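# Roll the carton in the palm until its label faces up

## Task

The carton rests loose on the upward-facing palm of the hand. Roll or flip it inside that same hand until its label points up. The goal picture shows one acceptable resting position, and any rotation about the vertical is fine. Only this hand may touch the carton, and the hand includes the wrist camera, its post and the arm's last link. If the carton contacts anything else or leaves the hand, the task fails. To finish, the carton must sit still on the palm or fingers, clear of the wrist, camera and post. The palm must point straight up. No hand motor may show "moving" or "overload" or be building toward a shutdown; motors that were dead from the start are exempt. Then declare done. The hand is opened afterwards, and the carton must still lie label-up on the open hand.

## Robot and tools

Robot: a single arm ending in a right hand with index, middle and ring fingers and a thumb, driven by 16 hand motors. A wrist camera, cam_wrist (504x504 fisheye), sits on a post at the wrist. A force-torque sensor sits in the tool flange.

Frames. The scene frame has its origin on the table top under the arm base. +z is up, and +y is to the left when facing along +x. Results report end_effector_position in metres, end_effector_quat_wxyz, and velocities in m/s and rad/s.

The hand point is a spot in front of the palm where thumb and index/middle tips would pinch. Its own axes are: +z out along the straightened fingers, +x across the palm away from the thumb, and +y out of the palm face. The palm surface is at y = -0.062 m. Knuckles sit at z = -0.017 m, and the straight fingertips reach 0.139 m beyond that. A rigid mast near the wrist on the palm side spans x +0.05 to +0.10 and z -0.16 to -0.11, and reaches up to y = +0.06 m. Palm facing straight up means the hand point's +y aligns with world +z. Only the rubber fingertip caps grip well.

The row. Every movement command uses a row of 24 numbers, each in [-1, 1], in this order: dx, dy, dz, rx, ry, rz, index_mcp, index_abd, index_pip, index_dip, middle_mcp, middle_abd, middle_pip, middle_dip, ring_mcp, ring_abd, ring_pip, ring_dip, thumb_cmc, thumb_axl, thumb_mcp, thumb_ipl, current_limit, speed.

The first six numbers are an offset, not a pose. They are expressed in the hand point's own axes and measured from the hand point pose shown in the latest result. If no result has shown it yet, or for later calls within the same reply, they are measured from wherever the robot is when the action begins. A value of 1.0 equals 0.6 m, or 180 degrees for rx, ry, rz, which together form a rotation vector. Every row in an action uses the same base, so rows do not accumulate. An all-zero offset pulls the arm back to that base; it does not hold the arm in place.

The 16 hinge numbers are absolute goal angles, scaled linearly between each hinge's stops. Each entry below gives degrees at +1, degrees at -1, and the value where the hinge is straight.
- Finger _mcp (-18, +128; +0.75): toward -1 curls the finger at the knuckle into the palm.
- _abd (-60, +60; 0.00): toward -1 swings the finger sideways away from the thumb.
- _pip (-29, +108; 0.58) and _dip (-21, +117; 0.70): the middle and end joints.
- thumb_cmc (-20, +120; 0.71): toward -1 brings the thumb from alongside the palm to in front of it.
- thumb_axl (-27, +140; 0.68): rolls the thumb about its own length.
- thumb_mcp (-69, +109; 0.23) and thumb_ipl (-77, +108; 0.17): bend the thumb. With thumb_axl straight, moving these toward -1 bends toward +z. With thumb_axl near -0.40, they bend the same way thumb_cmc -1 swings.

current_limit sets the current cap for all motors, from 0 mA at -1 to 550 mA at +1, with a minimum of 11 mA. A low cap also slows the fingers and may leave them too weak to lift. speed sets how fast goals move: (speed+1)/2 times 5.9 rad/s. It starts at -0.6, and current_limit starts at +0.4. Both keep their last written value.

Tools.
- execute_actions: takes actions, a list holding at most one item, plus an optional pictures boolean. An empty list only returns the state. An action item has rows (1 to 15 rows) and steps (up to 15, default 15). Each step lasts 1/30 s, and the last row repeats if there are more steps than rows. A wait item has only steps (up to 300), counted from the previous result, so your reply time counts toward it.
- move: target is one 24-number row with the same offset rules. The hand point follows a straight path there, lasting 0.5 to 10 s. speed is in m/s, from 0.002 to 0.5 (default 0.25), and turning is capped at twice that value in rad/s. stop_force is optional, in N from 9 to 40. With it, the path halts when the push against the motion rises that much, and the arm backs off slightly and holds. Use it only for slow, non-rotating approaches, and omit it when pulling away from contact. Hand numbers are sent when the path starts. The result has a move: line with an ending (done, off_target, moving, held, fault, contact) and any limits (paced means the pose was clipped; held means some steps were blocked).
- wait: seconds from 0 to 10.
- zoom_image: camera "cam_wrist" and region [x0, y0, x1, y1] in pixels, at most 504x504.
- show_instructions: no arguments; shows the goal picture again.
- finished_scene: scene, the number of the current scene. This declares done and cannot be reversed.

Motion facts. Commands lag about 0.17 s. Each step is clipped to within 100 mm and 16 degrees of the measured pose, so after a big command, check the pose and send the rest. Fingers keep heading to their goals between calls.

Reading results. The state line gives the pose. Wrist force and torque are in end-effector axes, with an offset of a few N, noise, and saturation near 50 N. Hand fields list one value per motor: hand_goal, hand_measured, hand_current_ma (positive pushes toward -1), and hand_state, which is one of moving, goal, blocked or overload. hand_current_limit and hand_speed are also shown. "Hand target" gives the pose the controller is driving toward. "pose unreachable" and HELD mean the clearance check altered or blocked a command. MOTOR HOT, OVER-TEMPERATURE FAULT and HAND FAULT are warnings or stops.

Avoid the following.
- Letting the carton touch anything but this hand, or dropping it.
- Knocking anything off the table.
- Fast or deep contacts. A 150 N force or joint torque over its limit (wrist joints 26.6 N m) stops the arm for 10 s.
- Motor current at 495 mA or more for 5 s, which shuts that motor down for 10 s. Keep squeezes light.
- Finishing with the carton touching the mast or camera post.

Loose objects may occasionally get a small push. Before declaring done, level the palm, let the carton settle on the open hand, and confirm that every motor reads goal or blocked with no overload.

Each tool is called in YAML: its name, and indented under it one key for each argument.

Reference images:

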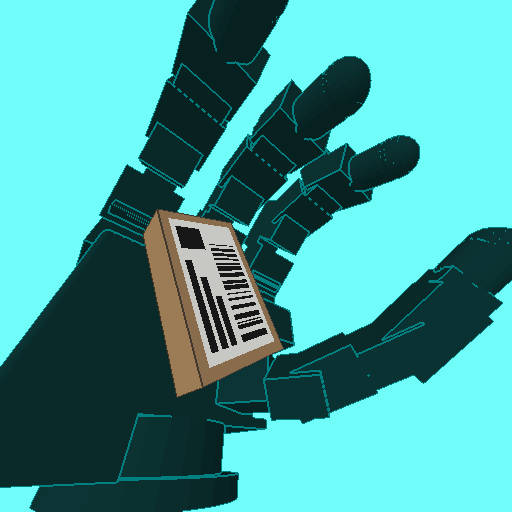

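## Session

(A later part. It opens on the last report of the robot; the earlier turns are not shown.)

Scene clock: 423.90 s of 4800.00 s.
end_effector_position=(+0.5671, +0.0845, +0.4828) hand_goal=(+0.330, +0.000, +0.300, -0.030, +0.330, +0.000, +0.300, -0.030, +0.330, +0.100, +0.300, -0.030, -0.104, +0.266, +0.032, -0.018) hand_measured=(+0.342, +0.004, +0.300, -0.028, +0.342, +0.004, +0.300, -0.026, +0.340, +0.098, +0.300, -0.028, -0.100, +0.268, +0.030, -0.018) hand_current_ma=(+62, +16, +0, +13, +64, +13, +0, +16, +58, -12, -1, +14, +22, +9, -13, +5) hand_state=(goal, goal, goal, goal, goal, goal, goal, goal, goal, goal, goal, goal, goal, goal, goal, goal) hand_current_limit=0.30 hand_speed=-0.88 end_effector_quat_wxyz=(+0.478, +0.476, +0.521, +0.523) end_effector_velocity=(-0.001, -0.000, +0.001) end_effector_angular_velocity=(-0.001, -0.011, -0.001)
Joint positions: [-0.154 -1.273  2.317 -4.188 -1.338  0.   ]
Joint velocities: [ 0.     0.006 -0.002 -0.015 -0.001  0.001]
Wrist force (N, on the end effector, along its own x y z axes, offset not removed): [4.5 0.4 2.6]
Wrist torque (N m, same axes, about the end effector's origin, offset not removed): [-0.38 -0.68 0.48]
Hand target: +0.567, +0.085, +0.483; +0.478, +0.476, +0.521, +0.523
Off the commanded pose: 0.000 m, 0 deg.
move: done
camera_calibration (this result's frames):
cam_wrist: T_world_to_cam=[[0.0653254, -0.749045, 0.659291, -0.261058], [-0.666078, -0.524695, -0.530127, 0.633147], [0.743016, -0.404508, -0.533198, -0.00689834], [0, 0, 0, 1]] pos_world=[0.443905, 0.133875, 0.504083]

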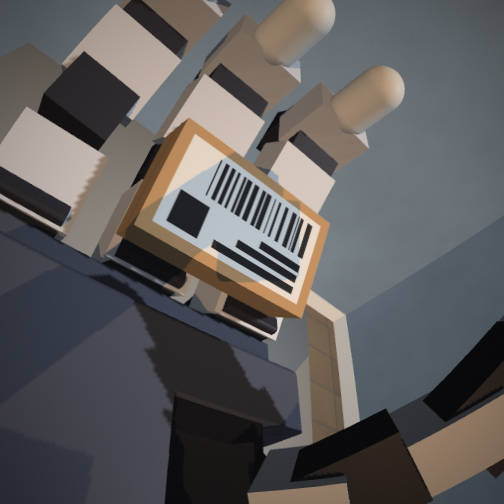

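execute_actions:
  actions:
    - {"rows": [[0,0,0,0,0,0, 0.68,0.0,0.5,0.4, 0.68,0.0,0.5,0.4, 0.68,0.0,0.5,0.4, -0.104,0.266,0.032,-0.018, 0.3,-0.75]], "steps": 15}
  pictures: false

wait:
  seconds: 0.6

Scene clock: 435.93 s of 4800.00 s.
end_effector_position=(+0.5671, +0.0845, +0.4828) hand_goal=(+0.680, +0.000, +0.500, +0.400, +0.680, +0.000, +0.500, +0.400, +0.680, +0.000, +0.500, +0.400, -0.104, +0.266, +0.032, -0.018) hand_measured=(+0.590, +0.004, +0.500, +0.232, +0.590, +0.004, +0.500, +0.230, +0.590, +0.004, +0.500, +0.232, -0.100, +0.268, +0.030, -0.018) hand_current_ma=(+29, +16, +1, -37, +30, +13, +1, -45, +28, +14, +1, -37, +22, +9, -13, +5) hand_state=(moving, goal, goal, moving, moving, goal, goal, moving, moving, goal, goal, moving, goal, goal, goal, goal) hand_current_limit=0.30 hand_speed=-0.75 end_effector_quat_wxyz=(+0.478, +0.476, +0.521, +0.523) end_effector_velocity=(+0.001, -0.000, -0.002) end_effector_angular_velocity=(-0.000, +0.004, +0.000)
Joint positions: [-0.154 -1.273  2.317 -4.188 -1.338  0.   ]
Joint velocities: [-0.     0.003 -0.     0.001  0.001 -0.001]
Wrist force (N, on the end effector, along its own x y z axes, offset not removed): [2.0 0.8 2.7]
Wrist torque (N m, same axes, about the end effector's origin, offset not removed): [0.04 -0.20 0.15]
Hand target: +0.567, +0.085, +0.483; +0.478, +0.476, +0.521, +0.523
Off the commanded pose: 0.000 m, 0 deg.
Steps of this call (steps 1 to 346: nothing new was sent; steps 347 to 361: all 15 steps of this action). Readings (end_effector_position | what the end effector reports):
347: (+0.5671, +0.0845, +0.4829) | hand_goal=(+0.680, +0.000, +0.500, +0.400, +0.680, +0.000, +0.500, +0.400, +0.680, +0.000, +0.500, +0.400, -0.104, +0.266, +0.032, -0.018) hand_measured=(+0.342, +0.004, +0.300, -0.028, +0.342, +0.004, +0.300, -0.026, +0.340, +0.098, +0.300, -0.028, -0.100, +0.268, +0.030, -0.018) hand_current_ma=(+62, +16, +0, +13, +64, +13, +0, +16, +58, -12, -1, +13, +22, +9, -13, +5) hand_state=(moving, goal, moving, moving, moving, goal, moving, moving, moving, moving, moving, moving, goal, goal, goal, goal) hand_current_limit=0.30 hand_speed=-0.75
348: (+0.5671, +0.0845, +0.4829) | hand_goal=(+0.680, +0.000, +0.500, +0.400, +0.680, +0.000, +0.500, +0.400, +0.680, +0.000, +0.500, +0.400, -0.104, +0.266, +0.032, -0.018) hand_measured=(+0.346, +0.004, +0.306, -0.024, +0.346, +0.004, +0.306, -0.024, +0.344, +0.094, +0.306, -0.024, -0.100, +0.268, +0.030, -0.018) hand_current_ma=(+7, +16, -36, -42, +9, +13, -35, -49, +4, +45, -35, -42, +22, +9, -13, +5) hand_state=(moving, goal, moving, moving, moving, goal, moving, moving, moving, moving, moving, moving, goal, goal, goal, goal) hand_current_limit=0.30 hand_speed=-0.75
350: (+0.5672, +0.0845, +0.4828) | hand_goal=(+0.680, +0.000, +0.500, +0.400, +0.680, +0.000, +0.500, +0.400, +0.680, +0.000, +0.500, +0.400, -0.104, +0.266, +0.032, -0.018) hand_measured=(+0.376, +0.004, +0.340, +0.008, +0.376, +0.004, +0.340, +0.006, +0.376, +0.058, +0.340, +0.008, -0.100, +0.268, +0.030, -0.018) hand_current_ma=(+18, +16, -30, -40, +19, +13, -30, -49, +16, +42, -29, -40, +22, +9, -13, +5) hand_state=(moving, goal, moving, moving, moving, goal, moving, moving, moving, moving, moving, moving, goal, goal, goal, goal) hand_current_limit=0.30 hand_speed=-0.75
354: (+0.5672, +0.0845, +0.4828) | hand_goal=(+0.680, +0.000, +0.500, +0.400, +0.680, +0.000, +0.500, +0.400, +0.680, +0.000, +0.500, +0.400, -0.104, +0.266, +0.032, -0.018) hand_measured=(+0.454, +0.004, +0.422, +0.088, +0.454, +0.004, +0.422, +0.086, +0.454, +0.004, +0.422, +0.088, -0.100, +0.268, +0.030, -0.018) hand_current_ma=(+25, +16, -26, -38, +26, +13, -26, -46, +23, +13, -26, -38, +22, +9, -13, +5) hand_state=(moving, goal, moving, moving, moving, goal, moving, moving, moving, moving, moving, moving, goal, goal, goal, goal) hand_current_limit=0.30 hand_speed=-0.75
361: the state above

Scene clock: 436.53 s of 4800.00 s.
end_effector_position=(+0.5671, +0.0845, +0.4828) hand_goal=(+0.680, +0.000, +0.500, +0.400, +0.680, +0.000, +0.500, +0.400, +0.680, +0.000, +0.500, +0.400, -0.104, +0.266, +0.032, -0.018) hand_measured=(+0.690, +0.004, +0.500, +0.398, +0.690, +0.004, +0.500, +0.398, +0.692, +0.004, +0.500, +0.398, -0.100, +0.268, +0.030, -0.018) hand_current_ma=(+58, +16, +3, -11, +58, +13, +3, -13, +62, +14, +3, -11, +22, +9, -13, +5) hand_state=(goal, goal, goal, goal, goal, goal, goal, goal, goal, goal, goal, goal, goal, goal, goal, goal) hand_current_limit=0.30 hand_speed=-0.75 end_effector_quat_wxyz=(+0.478, +0.476, +0.521, +0.523) end_effector_velocity=(-0.000, +0.001, -0.001) end_effector_angular_velocity=(-0.002, +0.001, +0.001)
Joint positions: [-0.154 -1.273  2.317 -4.188 -1.338  0.   ]
Joint velocities: [ 0.001  0.001  0.002 -0.001 -0.    -0.002]
Wrist force (N, on the end effector, along its own x y z axes, offset not removed): [5.0 1.8 1.4]
Wrist torque (N m, same axes, about the end effector's origin, offset not removed): [0.12 -0.89 0.26]
Hand target: +0.567, +0.085, +0.483; +0.478, +0.476, +0.521, +0.523
Off the commanded pose: 0.000 m, 0 deg.
Steps of this call (steps 1 to 18: nothing new was sent). Readings (end_effector_position | what the end effector reports):
1: (+0.5671, +0.0845, +0.4828) | hand_goal=(+0.680, +0.000, +0.500, +0.400, +0.680, +0.000, +0.500, +0.400, +0.680, +0.000, +0.500, +0.400, -0.104, +0.266, +0.032, -0.018) hand_measured=(+0.608, +0.004, +0.500, +0.252, +0.610, +0.004, +0.500, +0.250, +0.608, +0.004, +0.500, +0.252, -0.100, +0.268, +0.030, -0.018) hand_current_ma=(+30, +16, +2, -37, +30, +13, +2, -45, +29, +14, +2, -37, +22, +9, -13, +5) hand_state=(moving, goal, goal, moving, moving, goal, goal, moving, moving, goal, goal, moving, goal, goal, goal, goal) hand_current_limit=0.30 hand_speed=-0.75
2: (+0.5671, +0.0845, +0.4828) | hand_goal=(+0.680, +0.000, +0.500, +0.400, +0.680, +0.000, +0.500, +0.400, +0.680, +0.000, +0.500, +0.400, -0.104, +0.266, +0.032, -0.018) hand_measured=(+0.628, +0.004, +0.500, +0.272, +0.628, +0.004, +0.500, +0.270, +0.628, +0.004, +0.500, +0.272, -0.100, +0.268, +0.030, -0.018) hand_current_ma=(+30, +16, +2, -37, +31, +13, +2, -44, +29, +14, +2, -37, +22, +9, -13, +5) hand_state=(moving, goal, goal, moving, moving, goal, goal, moving, moving, goal, goal, moving, goal, goal, goal, goal) hand_current_limit=0.30 hand_speed=-0.75
4: (+0.5671, +0.0845, +0.4828) | hand_goal=(+0.680, +0.000, +0.500, +0.400, +0.680, +0.000, +0.500, +0.400, +0.680, +0.000, +0.500, +0.400, -0.104, +0.266, +0.032, -0.018) hand_measured=(+0.666, +0.004, +0.500, +0.314, +0.666, +0.004, +0.500, +0.312, +0.666, +0.004, +0.500, +0.314, -0.100, +0.268, +0.030, -0.018) hand_current_ma=(+31, +16, +2, -36, +30, +13, +2, -44, +29, +14, +2, -36, +22, +9, -13, +5) hand_state=(moving, goal, goal, moving, moving, goal, goal, moving, moving, goal, goal, moving, goal, goal, goal, goal) hand_current_limit=0.30 hand_speed=-0.75
8: (+0.5671, +0.0845, +0.4828) | hand_goal=(+0.680, +0.000, +0.500, +0.400, +0.680, +0.000, +0.500, +0.400, +0.680, +0.000, +0.500, +0.400, -0.104, +0.266, +0.032, -0.018) hand_measured=(+0.690, +0.004, +0.500, +0.390, +0.690, +0.004, +0.500, +0.388, +0.692, +0.004, +0.500, +0.390, -0.100, +0.268, +0.030, -0.018) hand_current_ma=(+57, +16, +3, -11, +58, +13, +3, -12, +62, +14, +3, -11, +22, +9, -13, +5) hand_state=(goal, goal, goal, moving, goal, goal, goal, moving, goal, goal, goal, moving, goal, goal, goal, goal) hand_current_limit=0.30 hand_speed=-0.75
18: the state above
camera_calibration (this result's frames):
cam_wrist: T_world_to_cam=[[0.065329, -0.749045, 0.65929, -0.261058], [-0.666081, -0.524695, -0.530125, 0.633147], [0.743013, -0.404508, -0.533202, -0.00689633], [0, 0, 0, 1]] pos_world=[0.443906, 0.133875, 0.504083]

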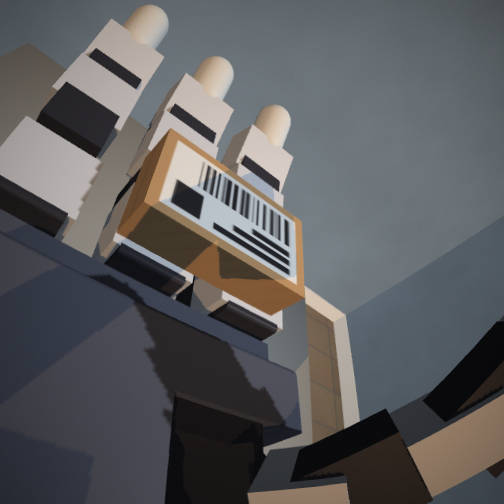

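wait:
  seconds: 1

Scene clock: 440.17 s of 4800.00 s.
end_effector_position=(+0.5671, +0.0845, +0.4828) hand_goal=(+0.680, +0.000, +0.500, +0.400, +0.680, +0.000, +0.500, +0.400, +0.680, +0.000, +0.500, +0.400, -0.104, +0.266, +0.032, -0.018) hand_measured=(+0.690, +0.004, +0.500, +0.398, +0.690, +0.004, +0.500, +0.398, +0.692, +0.004, +0.500, +0.398, -0.100, +0.268, +0.030, -0.018) hand_current_ma=(+58, +16, +3, -11, +58, +13, +3, -13, +62, +14, +3, -11, +22, +9, -13, +5) hand_state=(goal, goal, goal, goal, goal, goal, goal, goal, goal, goal, goal, goal, goal, goal, goal, goal) hand_current_limit=0.30 hand_speed=-0.75 end_effector_quat_wxyz=(+0.478, +0.476, +0.521, +0.523) end_effector_velocity=(-0.000, +0.000, +0.001) end_effector_angular_velocity=(-0.001, -0.001, +0.000)
Joint positions: [-0.154 -1.273  2.317 -4.188 -1.338  0.   ]
Joint velocities: [ 0.    -0.002 -0.     0.001 -0.    -0.001]
Wrist force (N, on the end effector, along its own x y z axes, offset not removed): [-0.1 -1.4 -2.4]
Wrist torque (N m, same axes, about the end effector's origin, offset not removed): [0.07 -0.01 -0.10]
Hand target: +0.567, +0.085, +0.483; +0.478, +0.476, +0.521, +0.523
Off the commanded pose: 0.000 m, 0 deg.
Steps of this call (steps 1 to 109: nothing new was sent). Readings (end_effector_position | what the end effector reports):
1: (+0.5671, +0.0845, +0.4828) | hand_goal=(+0.680, +0.000, +0.500, +0.400, +0.680, +0.000, +0.500, +0.400, +0.680, +0.000, +0.500, +0.400, -0.104, +0.266, +0.032, -0.018) hand_measured=(+0.690, +0.004, +0.500, +0.398, +0.690, +0.004, +0.500, +0.398, +0.692, +0.004, +0.500, +0.398, -0.100, +0.268, +0.030, -0.018) hand_current_ma=(+58, +16, +3, -11, +58, +13, +3, -13, +62, +14, +3, -11, +22, +9, -13, +5) hand_state=(goal, goal, goal, goal, goal, goal, goal, goal, goal, goal, goal, goal, goal, goal, goal, goal) hand_current_limit=0.30 hand_speed=-0.75
2: (+0.5671, +0.0845, +0.4828) | hand_goal=(+0.680, +0.000, +0.500, +0.400, +0.680, +0.000, +0.500, +0.400, +0.680, +0.000, +0.500, +0.400, -0.104, +0.266, +0.032, -0.018) hand_measured=(+0.690, +0.004, +0.500, +0.398, +0.690, +0.004, +0.500, +0.398, +0.692, +0.004, +0.500, +0.398, -0.100, +0.268, +0.030, -0.018) hand_current_ma=(+58, +16, +3, -11, +58, +13, +3, -13, +62, +14, +3, -11, +22, +9, -13, +5) hand_state=(goal, goal, goal, goal, goal, goal, goal, goal, goal, goal, goal, goal, goal, goal, goal, goal) hand_current_limit=0.30 hand_speed=-0.75
4: (+0.5671, +0.0845, +0.4828) | hand_goal=(+0.680, +0.000, +0.500, +0.400, +0.680, +0.000, +0.500, +0.400, +0.680, +0.000, +0.500, +0.400, -0.104, +0.266, +0.032, -0.018) hand_measured=(+0.690, +0.004, +0.500, +0.398, +0.690, +0.004, +0.500, +0.398, +0.692, +0.004, +0.500, +0.398, -0.100, +0.268, +0.030, -0.018) hand_current_ma=(+58, +16, +3, -11, +58, +13, +3, -13, +62, +14, +3, -11, +22, +9, -13, +5) hand_state=(goal, goal, goal, goal, goal, goal, goal, goal, goal, goal, goal, goal, goal, goal, goal, goal) hand_current_limit=0.30 hand_speed=-0.75
8: (+0.5671, +0.0845, +0.4828) | hand_goal=(+0.680, +0.000, +0.500, +0.400, +0.680, +0.000, +0.500, +0.400, +0.680, +0.000, +0.500, +0.400, -0.104, +0.266, +0.032, -0.018) hand_measured=(+0.690, +0.004, +0.500, +0.398, +0.690, +0.004, +0.500, +0.398, +0.692, +0.004, +0.500, +0.398, -0.100, +0.268, +0.030, -0.018) hand_current_ma=(+58, +16, +3, -11, +58, +13, +3, -13, +62, +14, +3, -11, +22, +9, -13, +5) hand_state=(goal, goal, goal, goal, goal, goal, goal, goal, goal, goal, goal, goal, goal, goal, goal, goal) hand_current_limit=0.30 hand_speed=-0.75
109: the state above
camera_calibration (this result's frames):
cam_wrist: T_world_to_cam=[[0.0653284, -0.749045, 0.65929, -0.261058], [-0.666081, -0.524694, -0.530125, 0.633147], [0.743013, -0.404508, -0.533202, -0.00689616], [0, 0, 0, 1]] pos_world=[0.443906, 0.133875, 0.504083]

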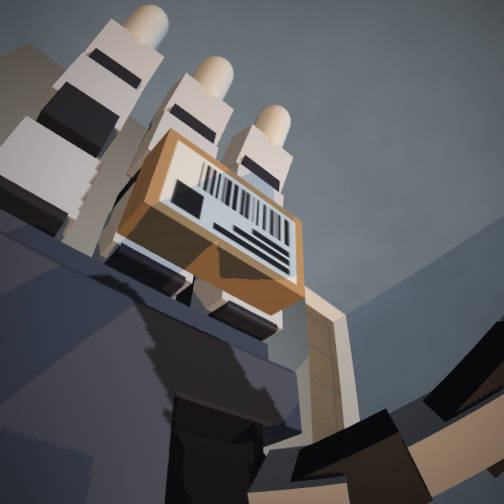

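finished_scene:
  scene: 1

The scene is finished: the task was done.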